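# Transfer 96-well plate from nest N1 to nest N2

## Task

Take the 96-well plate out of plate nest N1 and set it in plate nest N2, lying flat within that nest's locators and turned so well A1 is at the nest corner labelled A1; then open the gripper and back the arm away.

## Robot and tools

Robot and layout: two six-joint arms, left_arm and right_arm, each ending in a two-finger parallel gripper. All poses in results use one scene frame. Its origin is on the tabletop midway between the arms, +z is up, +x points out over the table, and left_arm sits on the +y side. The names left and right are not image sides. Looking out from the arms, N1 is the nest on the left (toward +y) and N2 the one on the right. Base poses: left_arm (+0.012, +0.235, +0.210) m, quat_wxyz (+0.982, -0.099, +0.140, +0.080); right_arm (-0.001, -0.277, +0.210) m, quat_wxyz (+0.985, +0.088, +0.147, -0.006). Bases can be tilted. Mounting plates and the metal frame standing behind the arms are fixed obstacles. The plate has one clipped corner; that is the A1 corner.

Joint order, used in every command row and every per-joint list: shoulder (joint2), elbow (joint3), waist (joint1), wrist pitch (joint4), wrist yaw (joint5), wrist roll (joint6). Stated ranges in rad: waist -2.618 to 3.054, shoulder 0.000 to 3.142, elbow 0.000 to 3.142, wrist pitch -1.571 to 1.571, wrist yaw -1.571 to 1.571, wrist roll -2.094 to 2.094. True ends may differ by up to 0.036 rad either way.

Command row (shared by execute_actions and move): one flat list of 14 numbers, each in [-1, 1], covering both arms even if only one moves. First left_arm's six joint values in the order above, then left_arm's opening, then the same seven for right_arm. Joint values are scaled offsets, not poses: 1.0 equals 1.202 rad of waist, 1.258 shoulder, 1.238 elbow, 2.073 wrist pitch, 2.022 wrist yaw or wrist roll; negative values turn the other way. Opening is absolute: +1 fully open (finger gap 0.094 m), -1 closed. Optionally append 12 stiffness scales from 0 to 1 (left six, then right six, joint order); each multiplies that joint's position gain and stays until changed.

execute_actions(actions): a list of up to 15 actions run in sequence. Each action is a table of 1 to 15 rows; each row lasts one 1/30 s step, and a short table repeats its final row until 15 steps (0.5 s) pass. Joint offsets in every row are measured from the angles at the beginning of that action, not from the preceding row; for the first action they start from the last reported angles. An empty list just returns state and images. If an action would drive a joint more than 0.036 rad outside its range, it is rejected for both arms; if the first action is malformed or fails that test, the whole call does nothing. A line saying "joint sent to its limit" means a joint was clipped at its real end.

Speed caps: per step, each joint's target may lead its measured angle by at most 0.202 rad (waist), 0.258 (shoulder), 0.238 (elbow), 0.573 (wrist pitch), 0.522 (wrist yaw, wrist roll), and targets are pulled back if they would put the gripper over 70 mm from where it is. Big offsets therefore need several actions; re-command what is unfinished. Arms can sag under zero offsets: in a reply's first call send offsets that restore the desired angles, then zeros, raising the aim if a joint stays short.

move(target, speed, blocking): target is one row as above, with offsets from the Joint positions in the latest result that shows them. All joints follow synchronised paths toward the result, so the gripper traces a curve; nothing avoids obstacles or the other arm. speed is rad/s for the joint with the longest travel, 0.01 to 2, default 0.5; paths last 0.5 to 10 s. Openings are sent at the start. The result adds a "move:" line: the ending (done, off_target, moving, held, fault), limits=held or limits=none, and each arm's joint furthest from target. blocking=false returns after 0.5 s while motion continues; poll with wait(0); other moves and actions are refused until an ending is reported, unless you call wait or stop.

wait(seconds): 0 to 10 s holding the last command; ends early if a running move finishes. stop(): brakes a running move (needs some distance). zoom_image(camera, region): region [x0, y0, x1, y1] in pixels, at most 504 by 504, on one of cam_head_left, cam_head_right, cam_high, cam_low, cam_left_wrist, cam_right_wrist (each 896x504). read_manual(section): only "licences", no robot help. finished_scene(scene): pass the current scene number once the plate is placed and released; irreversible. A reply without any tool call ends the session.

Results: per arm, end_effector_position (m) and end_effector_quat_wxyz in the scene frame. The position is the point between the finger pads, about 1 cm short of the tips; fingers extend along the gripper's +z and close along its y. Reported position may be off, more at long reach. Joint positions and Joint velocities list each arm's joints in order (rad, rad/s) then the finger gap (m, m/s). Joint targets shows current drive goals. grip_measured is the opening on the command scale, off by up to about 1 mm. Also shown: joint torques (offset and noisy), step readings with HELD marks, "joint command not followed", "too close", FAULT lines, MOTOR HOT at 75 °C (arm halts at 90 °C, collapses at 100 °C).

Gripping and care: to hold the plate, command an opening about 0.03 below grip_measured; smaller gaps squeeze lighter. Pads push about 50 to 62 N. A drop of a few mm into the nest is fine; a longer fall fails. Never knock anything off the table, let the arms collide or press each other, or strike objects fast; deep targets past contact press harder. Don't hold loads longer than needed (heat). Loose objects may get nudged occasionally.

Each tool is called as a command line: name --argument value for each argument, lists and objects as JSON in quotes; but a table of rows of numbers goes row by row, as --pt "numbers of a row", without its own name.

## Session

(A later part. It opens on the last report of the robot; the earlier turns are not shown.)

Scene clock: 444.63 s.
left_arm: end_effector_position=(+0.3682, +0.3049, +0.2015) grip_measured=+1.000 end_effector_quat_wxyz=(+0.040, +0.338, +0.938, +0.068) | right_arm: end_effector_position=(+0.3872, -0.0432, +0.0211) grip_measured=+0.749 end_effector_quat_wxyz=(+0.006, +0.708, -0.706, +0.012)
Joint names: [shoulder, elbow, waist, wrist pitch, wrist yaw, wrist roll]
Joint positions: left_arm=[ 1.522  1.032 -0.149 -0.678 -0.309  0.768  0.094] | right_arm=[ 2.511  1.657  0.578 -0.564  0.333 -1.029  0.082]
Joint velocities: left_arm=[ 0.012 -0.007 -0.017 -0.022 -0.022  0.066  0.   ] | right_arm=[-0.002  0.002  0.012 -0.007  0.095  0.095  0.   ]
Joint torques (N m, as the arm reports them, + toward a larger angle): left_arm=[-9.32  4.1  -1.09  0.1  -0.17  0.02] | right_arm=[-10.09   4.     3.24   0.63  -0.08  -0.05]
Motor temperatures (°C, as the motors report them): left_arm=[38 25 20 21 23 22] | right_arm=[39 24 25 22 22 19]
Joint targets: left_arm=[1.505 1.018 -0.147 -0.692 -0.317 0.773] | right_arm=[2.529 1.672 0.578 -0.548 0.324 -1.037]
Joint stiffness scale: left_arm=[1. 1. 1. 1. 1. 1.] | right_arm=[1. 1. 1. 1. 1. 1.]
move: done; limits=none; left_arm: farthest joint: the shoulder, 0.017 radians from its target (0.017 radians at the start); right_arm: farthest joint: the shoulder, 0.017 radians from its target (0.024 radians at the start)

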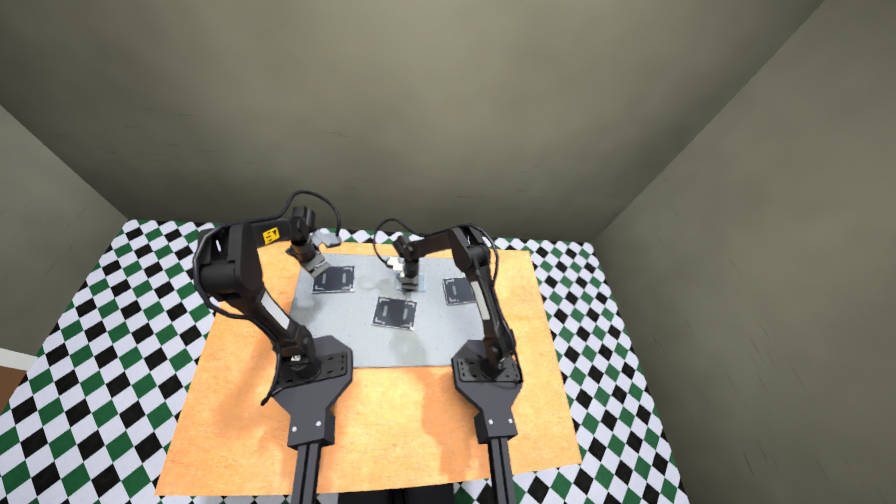

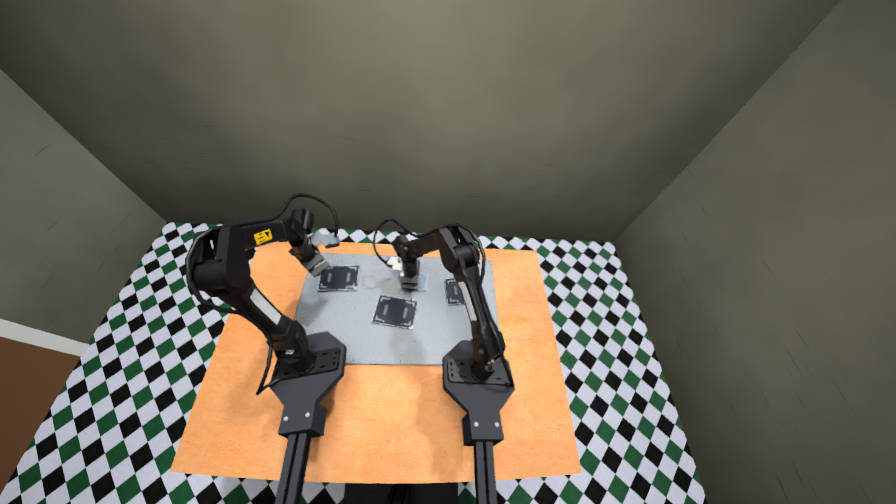

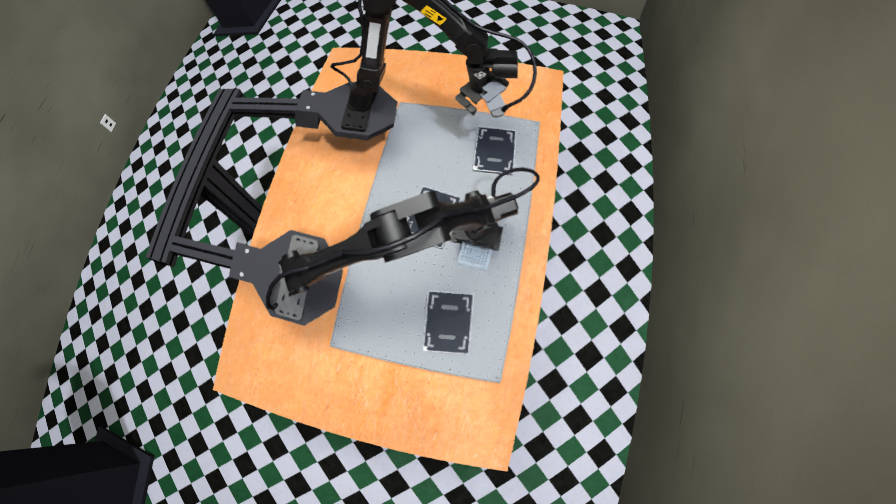

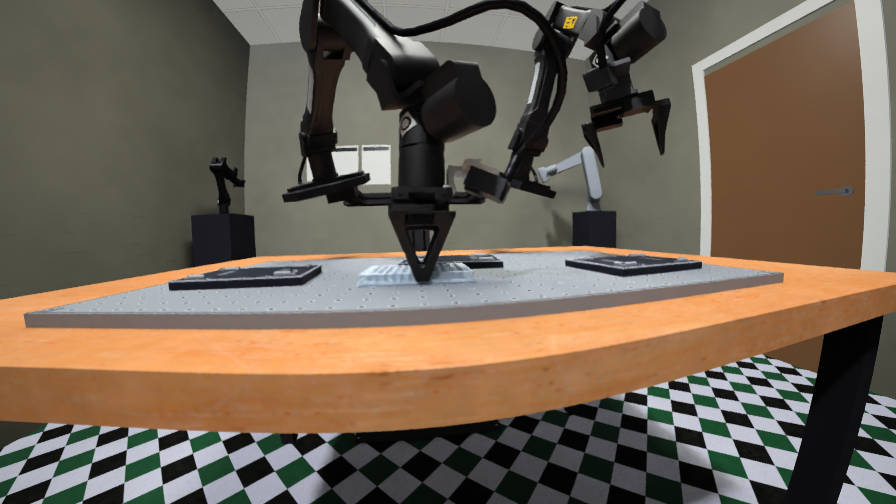

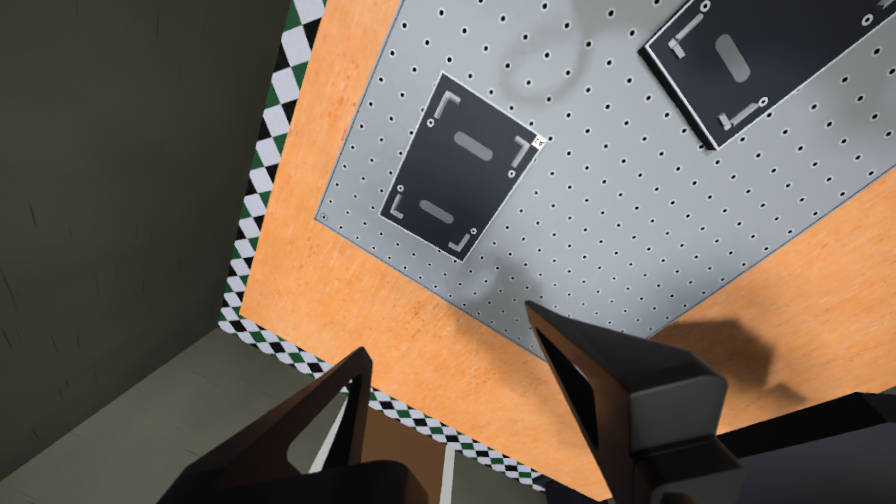

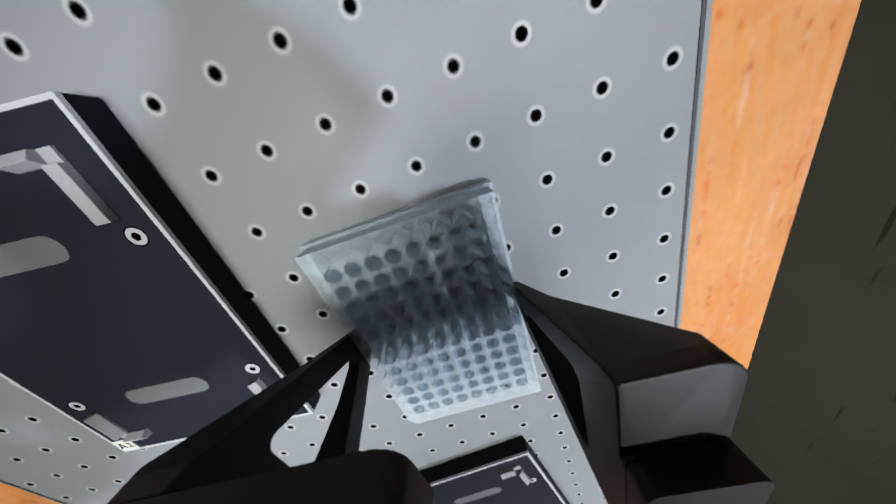

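execute_actions --actions '[[[-0.0135,-0.011,0.002,-0.007,-0.004,0.003,1,0.010,0.012,0,0.006,-0.004,-0.004,0.725],[-0.0135,-0.011,0.002,-0.007,-0.004,0.003,1,0.009,0.012,0,0.006,-0.004,-0.004,0.735],[-0.0135,-0.011,0.002,-0.007,-0.004,0.003,1,0.008,0.012,0,0.005,-0.004,-0.004,0.745],[-0.0135,-0.011,0.002,-0.007,-0.004,0.003,1,0.007,0.012,0,0.005,-0.004,-0.004,0.755],[-0.0135,-0.011,0.002,-0.007,-0.004,0.003,1,0.006,0.012,0,0.005,-0.004,-0.004,0.765],[-0.0135,-0.011,0.002,-0.007,-0.004,0.003,1,0.006,0.012,0,0.005,-0.004,-0.004,0.78],[-0.0135,-0.011,0.002,-0.007,-0.004,0.003,1,0.006,0.012,0,0.005,-0.004,-0.004,0.80],[-0.0135,-0.011,0.002,-0.007,-0.004,0.003,1,0.006,0.012,0,0.005,-0.004,-0.004,0.83],[-0.0135,-0.011,0.002,-0.007,-0.004,0.003,1,0.006,0.012,0,0.005,-0.004,-0.004,0.86],[-0.0135,-0.011,0.002,-0.007,-0.004,0.003,1,0.006,0.012,0,0.005,-0.004,-0.004,0.90],[-0.0135,-0.011,0.002,-0.007,-0.004,0.003,1,0.006,0.012,0,0.005,-0.004,-0.004,0.95],[-0.0135,-0.011,0.002,-0.007,-0.004,0.003,1,0.006,0.012,0,0.005,-0.004,-0.004,1.0]]]'

Scene clock: 457.97 s.
left_arm: end_effector_position=(+0.3679, +0.3049, +0.2015) grip_measured=+1.000 end_effector_quat_wxyz=(+0.039, +0.339, +0.938, +0.068) | right_arm: end_effector_position=(+0.3868, -0.0431, +0.0202) grip_measured=+1.000 end_effector_quat_wxyz=(+0.006, +0.708, -0.706, +0.012)
Joint names: [shoulder, elbow, waist, wrist pitch, wrist yaw, wrist roll]
Joint positions: left_arm=[ 1.522  1.032 -0.149 -0.679 -0.309  0.77   0.094] | right_arm=[ 2.514  1.657  0.578 -0.563  0.333 -1.029  0.094]
Joint velocities: left_arm=[-0.012 -0.012 -0.007 -0.022 -0.007 -0.022  0.   ] | right_arm=[ 0.017  0.002 -0.007  0.022 -0.022  0.007  0.   ]
Joint torques (N m, as the arm reports them, + toward a larger angle): left_arm=[-9.31  4.09 -1.09  0.11 -0.17  0.  ] | right_arm=[-11.09   3.94   3.25   0.55  -0.06  -0.04]
Motor temperatures (°C, as the motors report them): left_arm=[38 25 20 21 23 22] | right_arm=[39 23 25 22 22 19]
Joint targets: left_arm=[1.505 1.018 -0.147 -0.693 -0.317 0.775] | right_arm=[2.519 1.672 0.578 -0.554 0.325 -1.037]
Joint stiffness scale: left_arm=[1. 1. 1. 1. 1. 1.] | right_arm=[1. 1. 1. 1. 1. 1.]
Step readings (joint positions):
0: left_arm=[1.522 1.032 -0.149 -0.679 -0.309 0.769] | right_arm=[2.511 1.657 0.578 -0.564 0.333 -1.029]
1: left_arm=[1.522 1.032 -0.149 -0.679 -0.309 0.769] | right_arm=[2.511 1.657 0.578 -0.564 0.333 -1.029]
2: left_arm=[1.522 1.032 -0.149 -0.679 -0.309 0.769] | right_arm=[2.511 1.657 0.578 -0.564 0.333 -1.029]
4: left_arm=[1.522 1.032 -0.149 -0.679 -0.309 0.769] | right_arm=[2.511 1.657 0.578 -0.564 0.333 -1.029]
8: left_arm=[1.522 1.032 -0.149 -0.679 -0.309 0.769] | right_arm=[2.511 1.657 0.578 -0.564 0.333 -1.029]
15: Joint positions above

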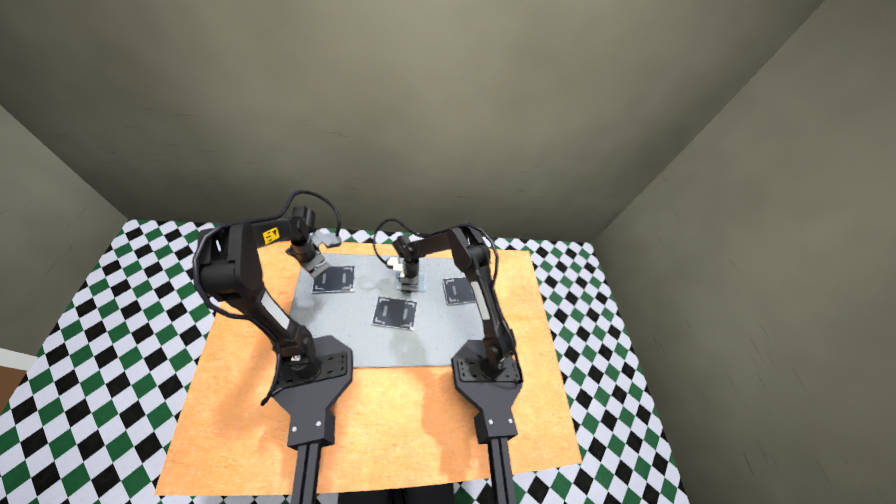

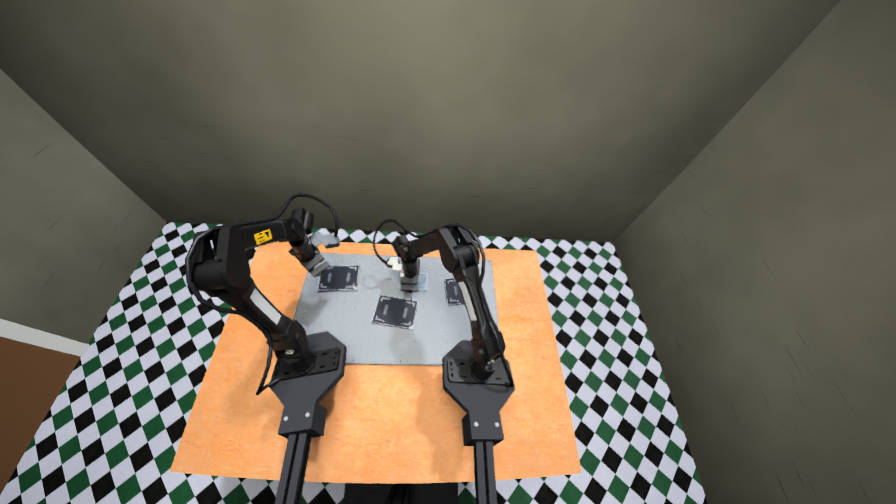

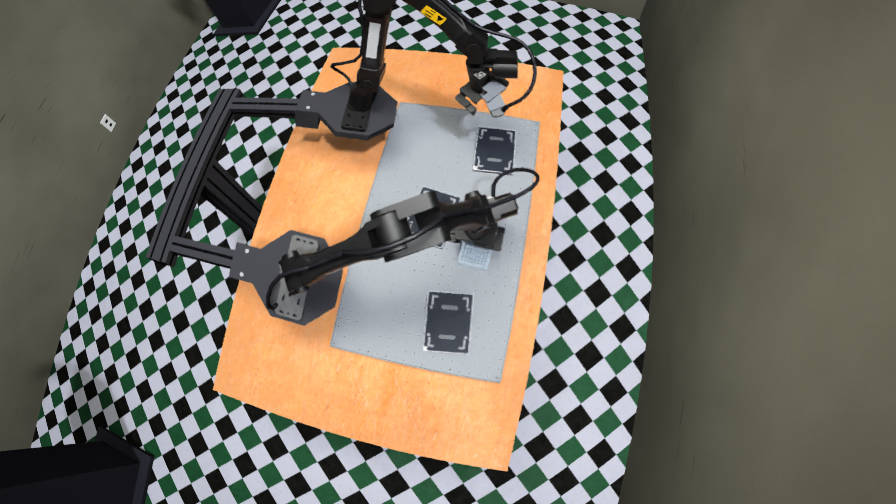

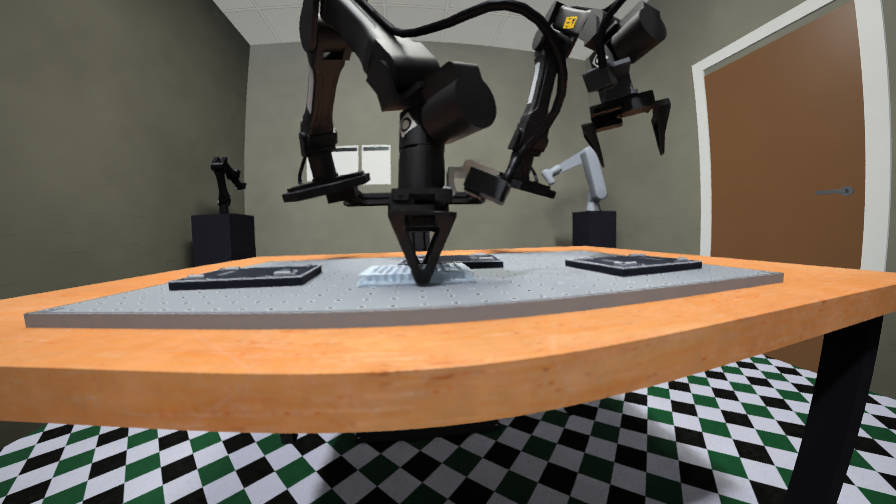

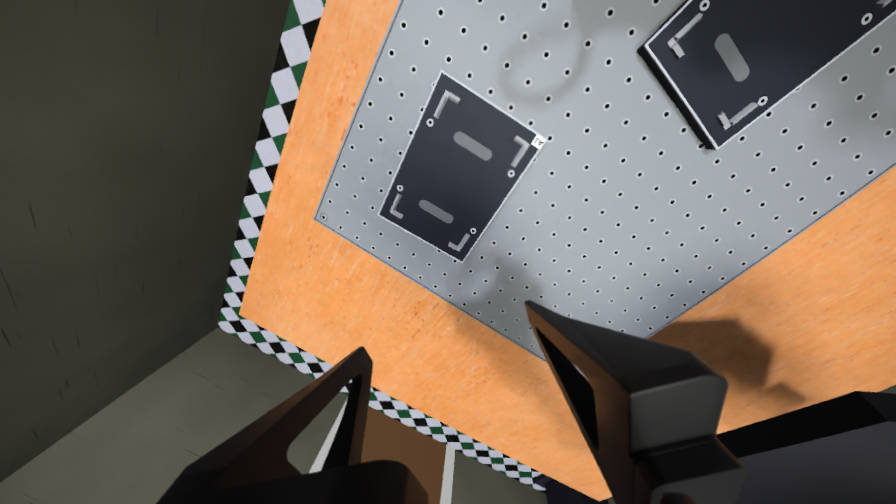

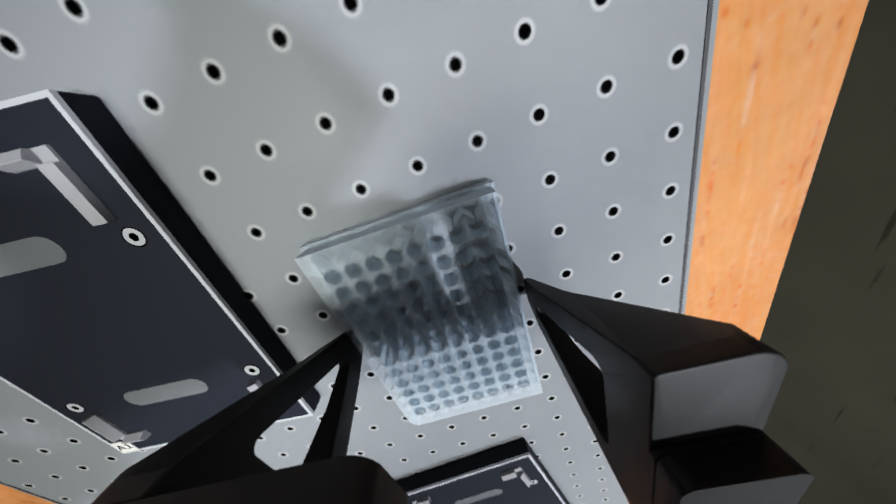

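move --target '[0.24,0.22,0.002,-0.02,-0.004,0.04,1,-0.111,-0.022,0.042,-0.056,-0.004,0.02,1]' --speed 0.4

Scene clock: 501.70 s.
left_arm: end_effector_position=(+0.4147, +0.2980, +0.1603) grip_measured=+1.000 end_effector_quat_wxyz=(+0.001, +0.384, +0.922, +0.053) | right_arm: end_effector_position=(+0.3869, -0.0415, +0.0657) grip_measured=+1.000 end_effector_quat_wxyz=(+0.005, +0.708, -0.706, +0.010)
Joint names: [shoulder, elbow, waist, wrist pitch, wrist yaw, wrist roll]
Joint positions: left_arm=[ 1.821  1.276 -0.149 -0.706 -0.309  0.845  0.094] | right_arm=[ 2.405  1.645  0.61  -0.67   0.333 -0.997  0.094]
Joint velocities: left_arm=[ 0.002 -0.007 -0.017 -0.007  0.037 -0.007  0.   ] | right_arm=[ 0.022  0.007 -0.012  0.022 -0.007  0.051  0.   ]
Joint torques (N m, as the arm reports them, + toward a larger angle): left_arm=[-10.1    7.21  -1.59  -0.04  -0.16   0.  ] | right_arm=[-13.52   2.23   4.59   0.34  -0.07   0.09]
Motor temperatures (°C, as the motors report them): left_arm=[38 25 20 21 23 22] | right_arm=[40 23 25 22 22 19]
Joint targets: left_arm=[1.824 1.304 -0.147 -0.721 -0.317 0.850] | right_arm=[2.374 1.630 0.629 -0.679 0.325 -0.989]
Joint stiffness scale: left_arm=[1. 1. 1. 1. 1. 1.] | right_arm=[1. 1. 1. 1. 1. 1.]
move: off_target (left_arm, right_arm); limits=none; left_arm: farthest joint: the elbow, 0.029 radians from its target (0.273 radians at the start); right_arm: farthest joint: the shoulder, 0.030 radians from its target (0.139 radians at the start)

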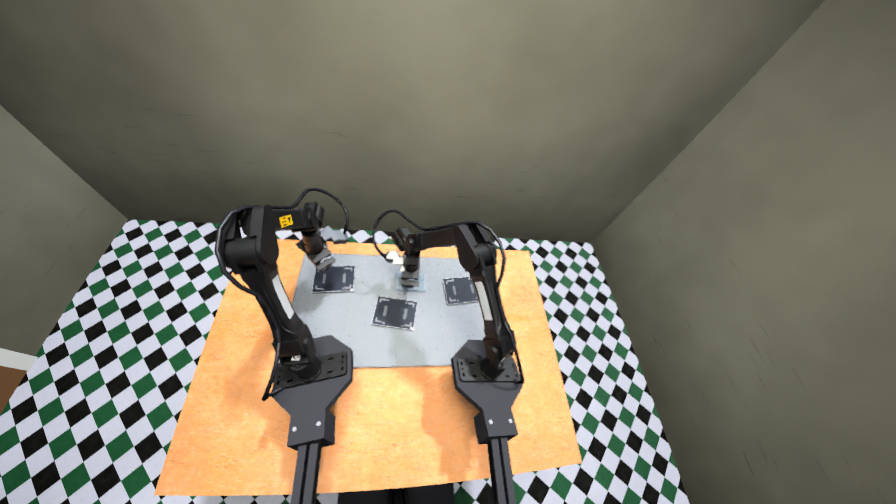

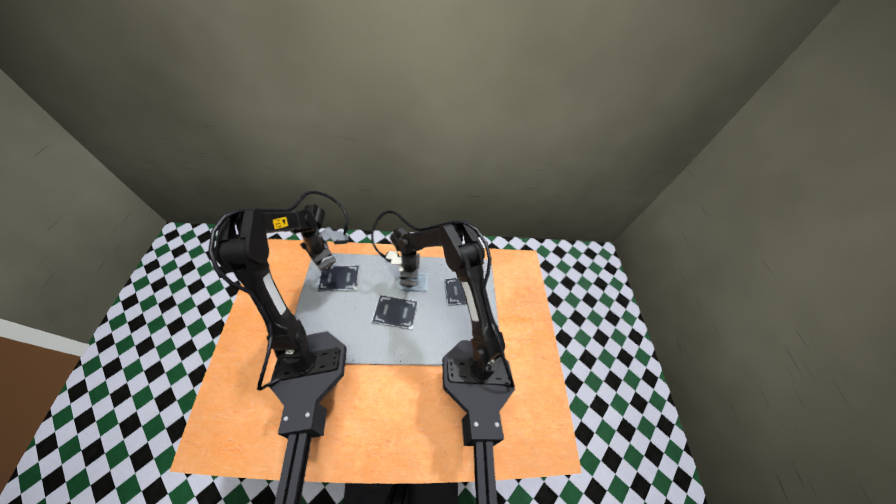

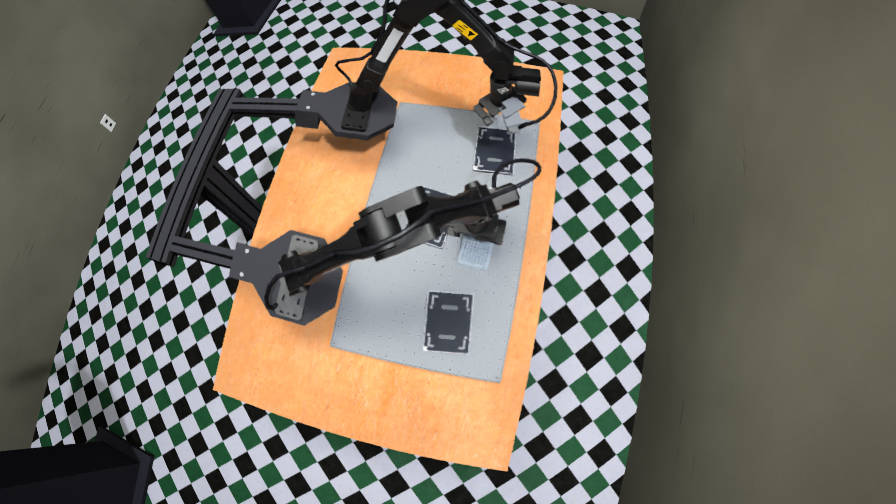

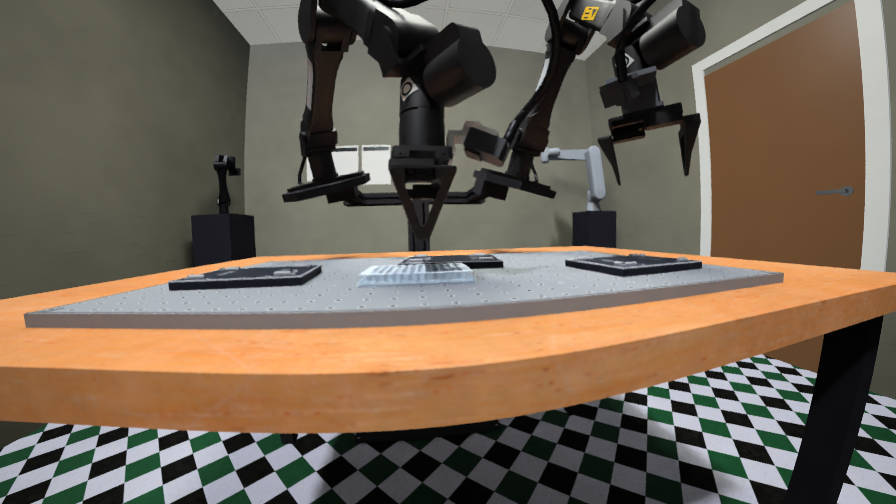

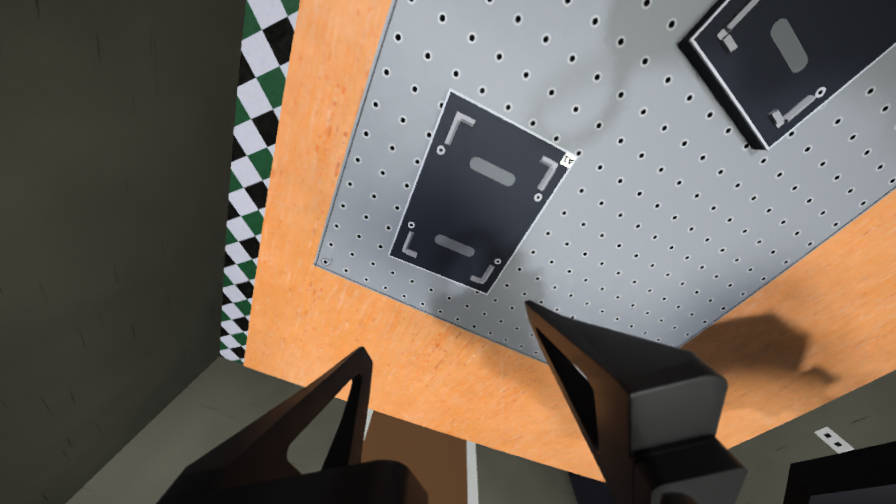

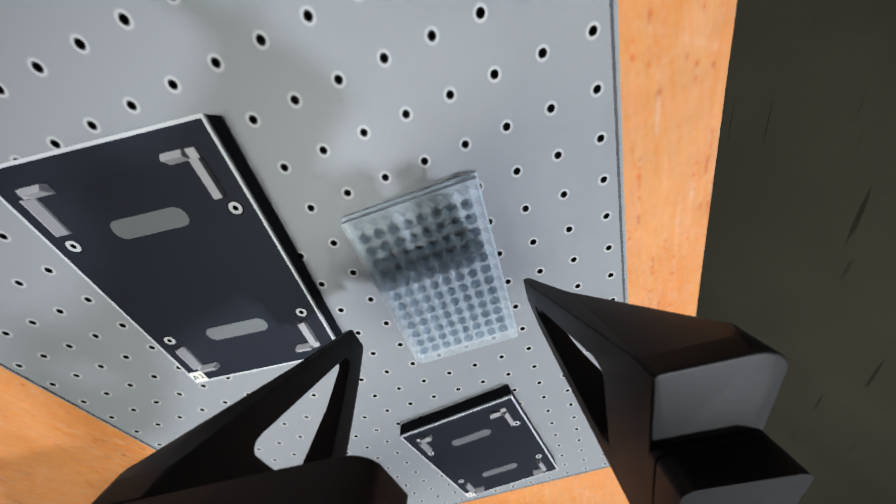

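move --target '[0.536,0.408,-0.584,-0.034,-0.018,0.032,1,-0.72,-0.52,-0.632,0,-0.066,0.2,1]' --speed 0.8

Scene clock: 522.13 s.
left_arm: end_effector_position=(+0.3801, -0.0374, +0.0811) grip_measured=+1.000 end_effector_quat_wxyz=(-0.005, +0.712, +0.702, +0.000) | right_arm: end_effector_position=(+0.3427, -0.3722, +0.1828) grip_measured=+1.000 end_effector_quat_wxyz=(+0.017, -0.203, +0.978, -0.051)
Joint names: [shoulder, elbow, waist, wrist pitch, wrist yaw, wrist roll]
Joint positions: left_arm=[ 2.501  1.749 -0.851 -0.763 -0.339  0.904  0.094] | right_arm=[ 1.523  1.016 -0.147 -0.672  0.208 -0.602  0.094]
Joint velocities: left_arm=[-0.002 -0.002  0.017  0.022 -0.022  0.037  0.   ] | right_arm=[-0.017  0.017  0.007 -0.022 -0.081  0.022  0.   ]
Joint torques (N m, as the arm reports them, + toward a larger angle): left_arm=[-13.74   7.23  -4.19  -0.15  -0.09   0.02] | right_arm=[-9.09  2.72  0.5   0.63 -0.05  0.14]
Motor temperatures (°C, as the motors report them): left_arm=[40 27 21 21 23 22] | right_arm=[43 23 25 22 22 19]
Joint targets: left_arm=[2.495 1.781 -0.851 -0.777 -0.345 0.910] | right_arm=[1.499 1.001 -0.149 -0.671 0.199 -0.592]
Joint stiffness scale: left_arm=[1. 1. 1. 1. 1. 1.] | right_arm=[1. 1. 1. 1. 1. 1.]
move: off_target (left_arm, right_arm); limits=none; left_arm: farthest joint: the elbow, 0.032 radians from its target (0.505 radians at the start); right_arm: farthest joint: the shoulder, 0.024 radians from its target (0.905 radians at the start)

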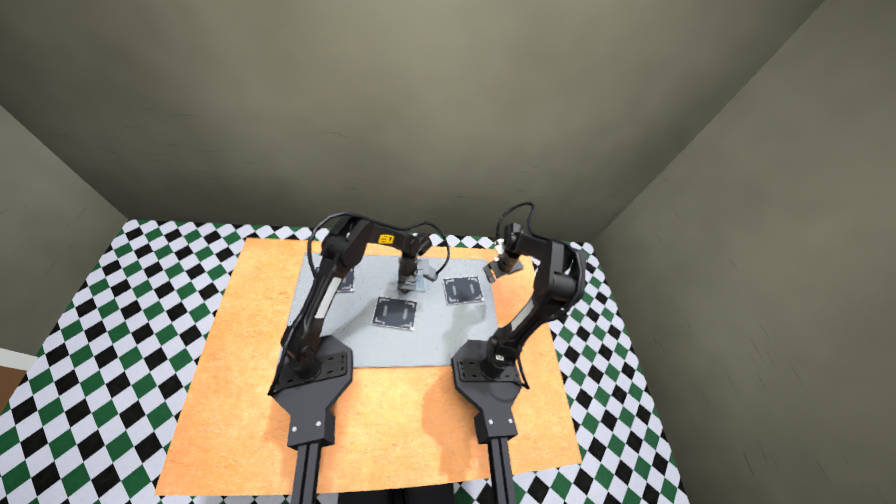

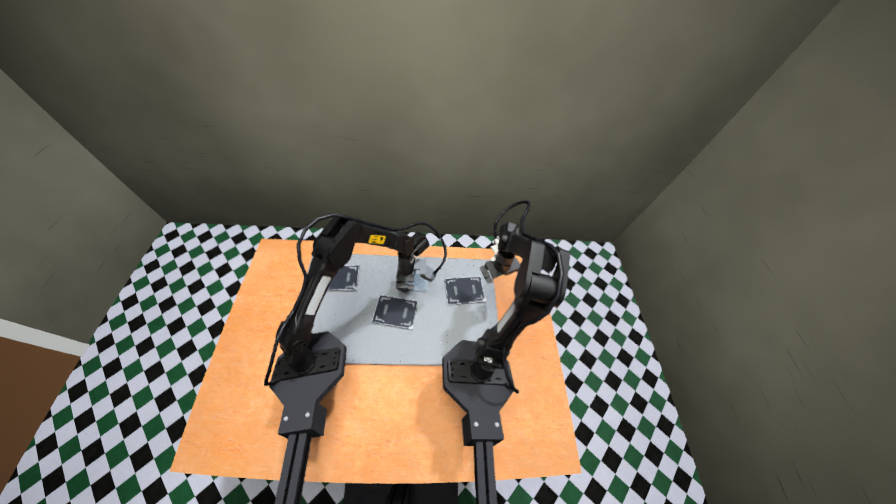

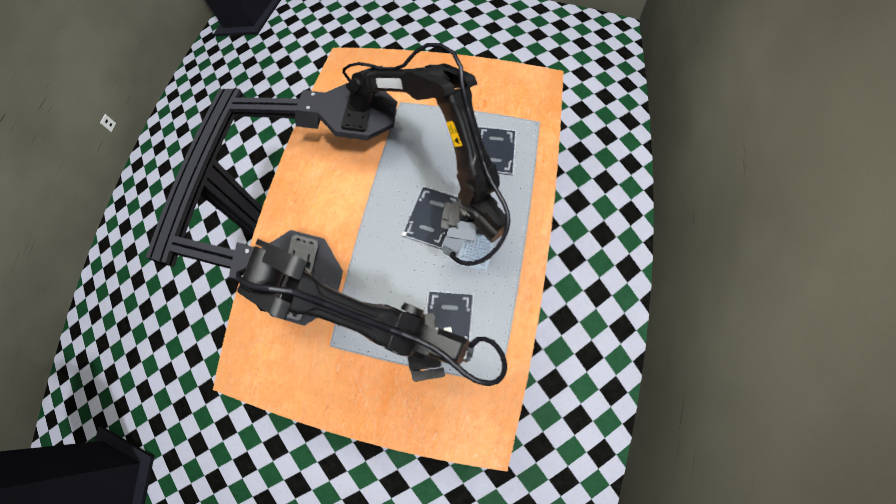

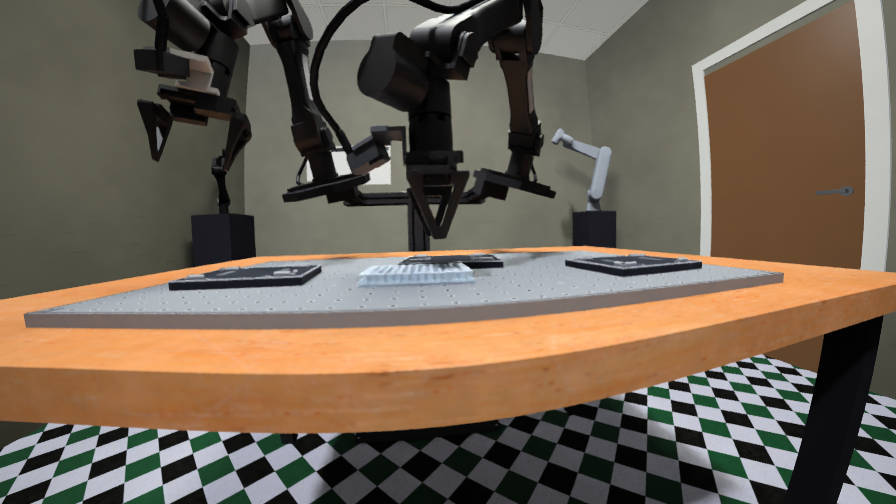

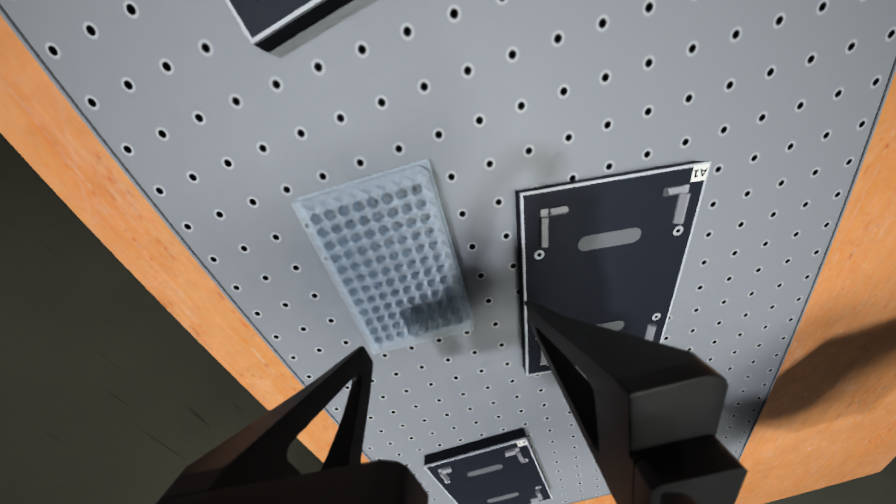

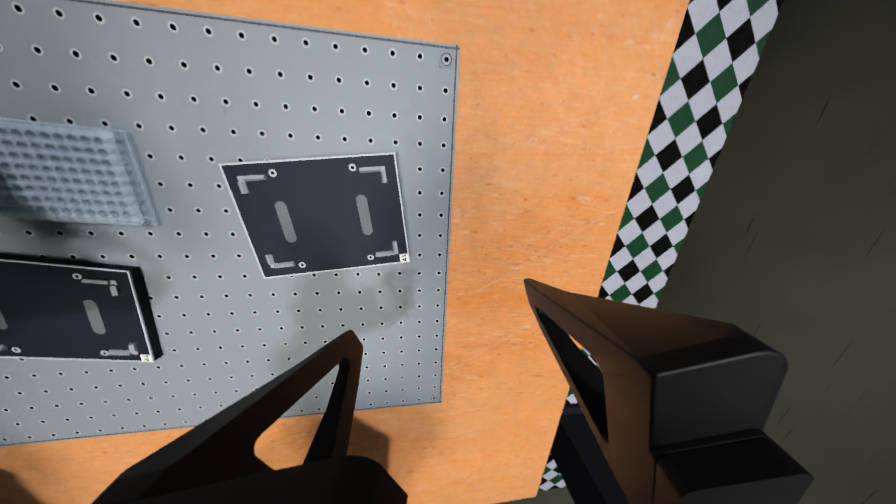

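zoom_image --camera "cam_left_wrist" --region '[270, 130, 570, 400]'

Region (270, 130, 570, 400) of cam_left_wrist's 896x504 image, scaled by 1.680, with more detail than that image has; it fills the top 454 rows of this view, and the rest is white.

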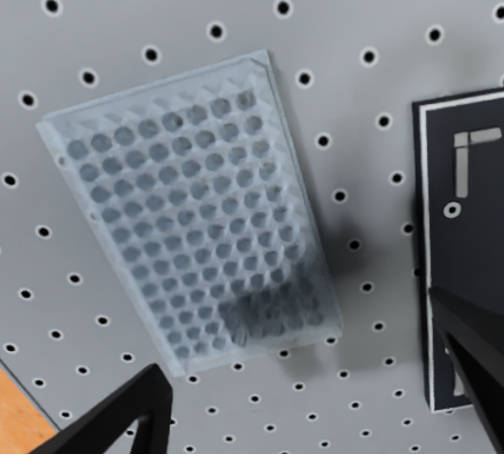

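move --target '[0.129,0.2246,0.028,-0.0444,-0.003,0.0277,1,-0.019,-0.012,-0.002,0,-0.004,0.004,1]' --speed 0.4

zoom_image --camera "cam_left_wrist" --region '[270, 130, 600, 420]'

Scene clock: 572.73 s.
left_arm: end_effector_position=(+0.4124, -0.0503, +0.0605) grip_measured=+1.000 end_effector_quat_wxyz=(-0.003, +0.717, +0.697, +0.002) | right_arm: end_effector_position=(+0.3427, -0.3721, +0.1828) grip_measured=+1.000 end_effector_quat_wxyz=(+0.018, -0.203, +0.978, -0.051)
Joint names: [shoulder, elbow, waist, wrist pitch, wrist yaw, wrist roll]
Joint positions: left_arm=[ 2.659  2.    -0.818 -0.84  -0.34   0.953  0.094] | right_arm=[ 1.523  1.016 -0.147 -0.672  0.208 -0.601  0.094]
Joint velocities: left_arm=[ 0.012 -0.022 -0.002 -0.022  0.037  0.037  0.   ] | right_arm=[ 0.007 -0.007  0.017 -0.007  0.037  0.022  0.   ]
Joint torques (N m, as the arm reports them, + toward a larger angle): left_arm=[-13.66   7.07  -4.38  -0.15  -0.08   0.  ] | right_arm=[-9.08  2.75  0.43  0.62 -0.04  0.09]
Motor temperatures (°C, as the motors report them): left_arm=[46 28 21 20 23 22] | right_arm=[39 23 24 22 22 19]
Joint targets: left_arm=[2.664 2.027 -0.817 -0.855 -0.345 0.960] | right_arm=[1.499 1.001 -0.150 -0.672 0.200 -0.594]
Joint stiffness scale: left_arm=[1. 1. 1. 1. 1. 1.] | right_arm=[1. 1. 1. 1. 1. 1.]
move: off_target (left_arm, right_arm); limits=none; left_arm: farthest joint: the elbow, 0.028 radians from its target (0.278 radians at the start); right_arm: farthest joint: the shoulder, 0.024 radians from its target (0.024 radians at the start)

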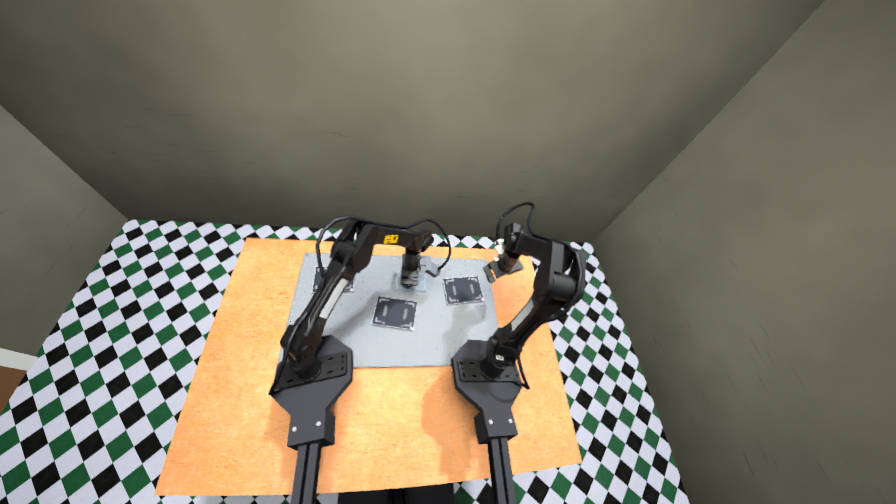

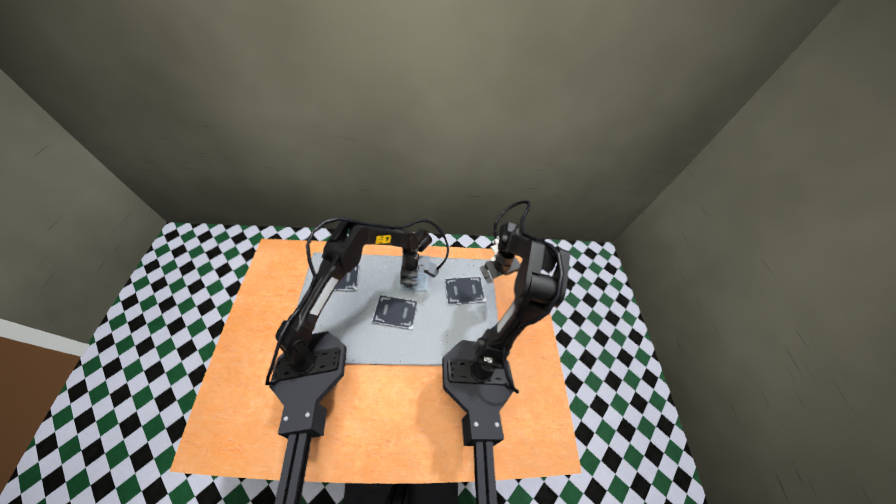

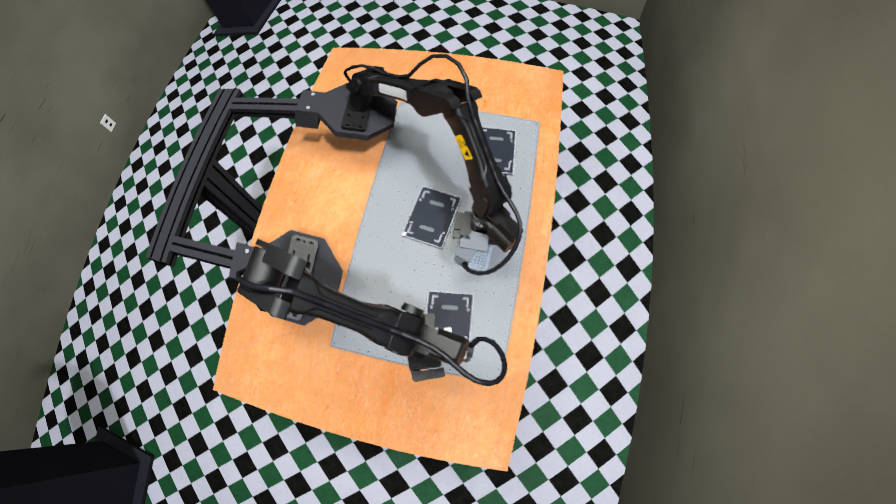

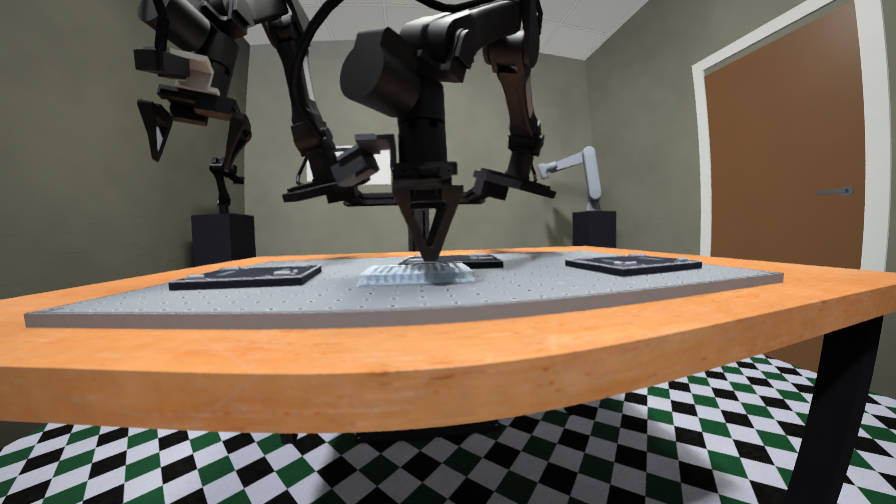

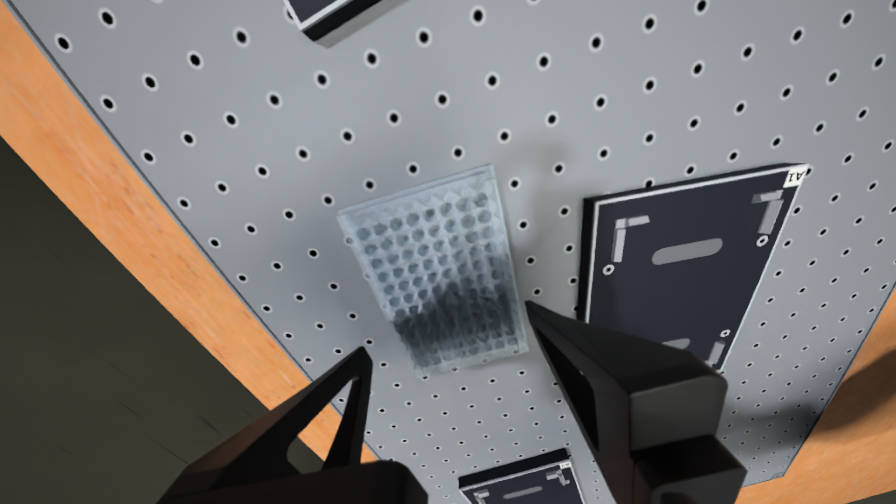

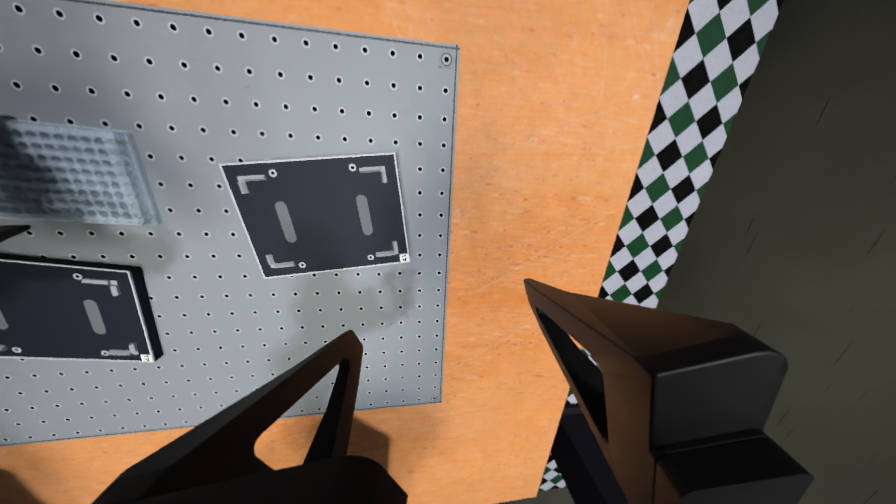

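Region (270, 130, 600, 420) of cam_left_wrist's 896x504 image, scaled by 1.527, with more detail than that image has; it fills the top 443 rows of this view, and the rest is white.

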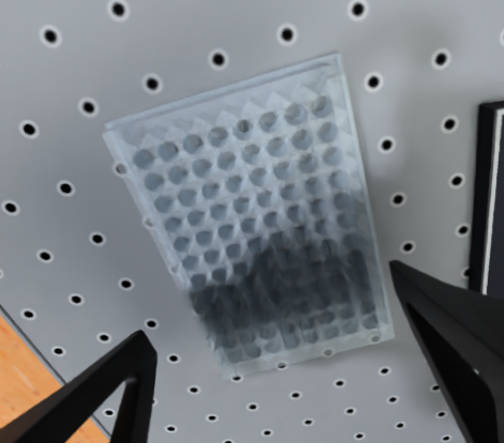

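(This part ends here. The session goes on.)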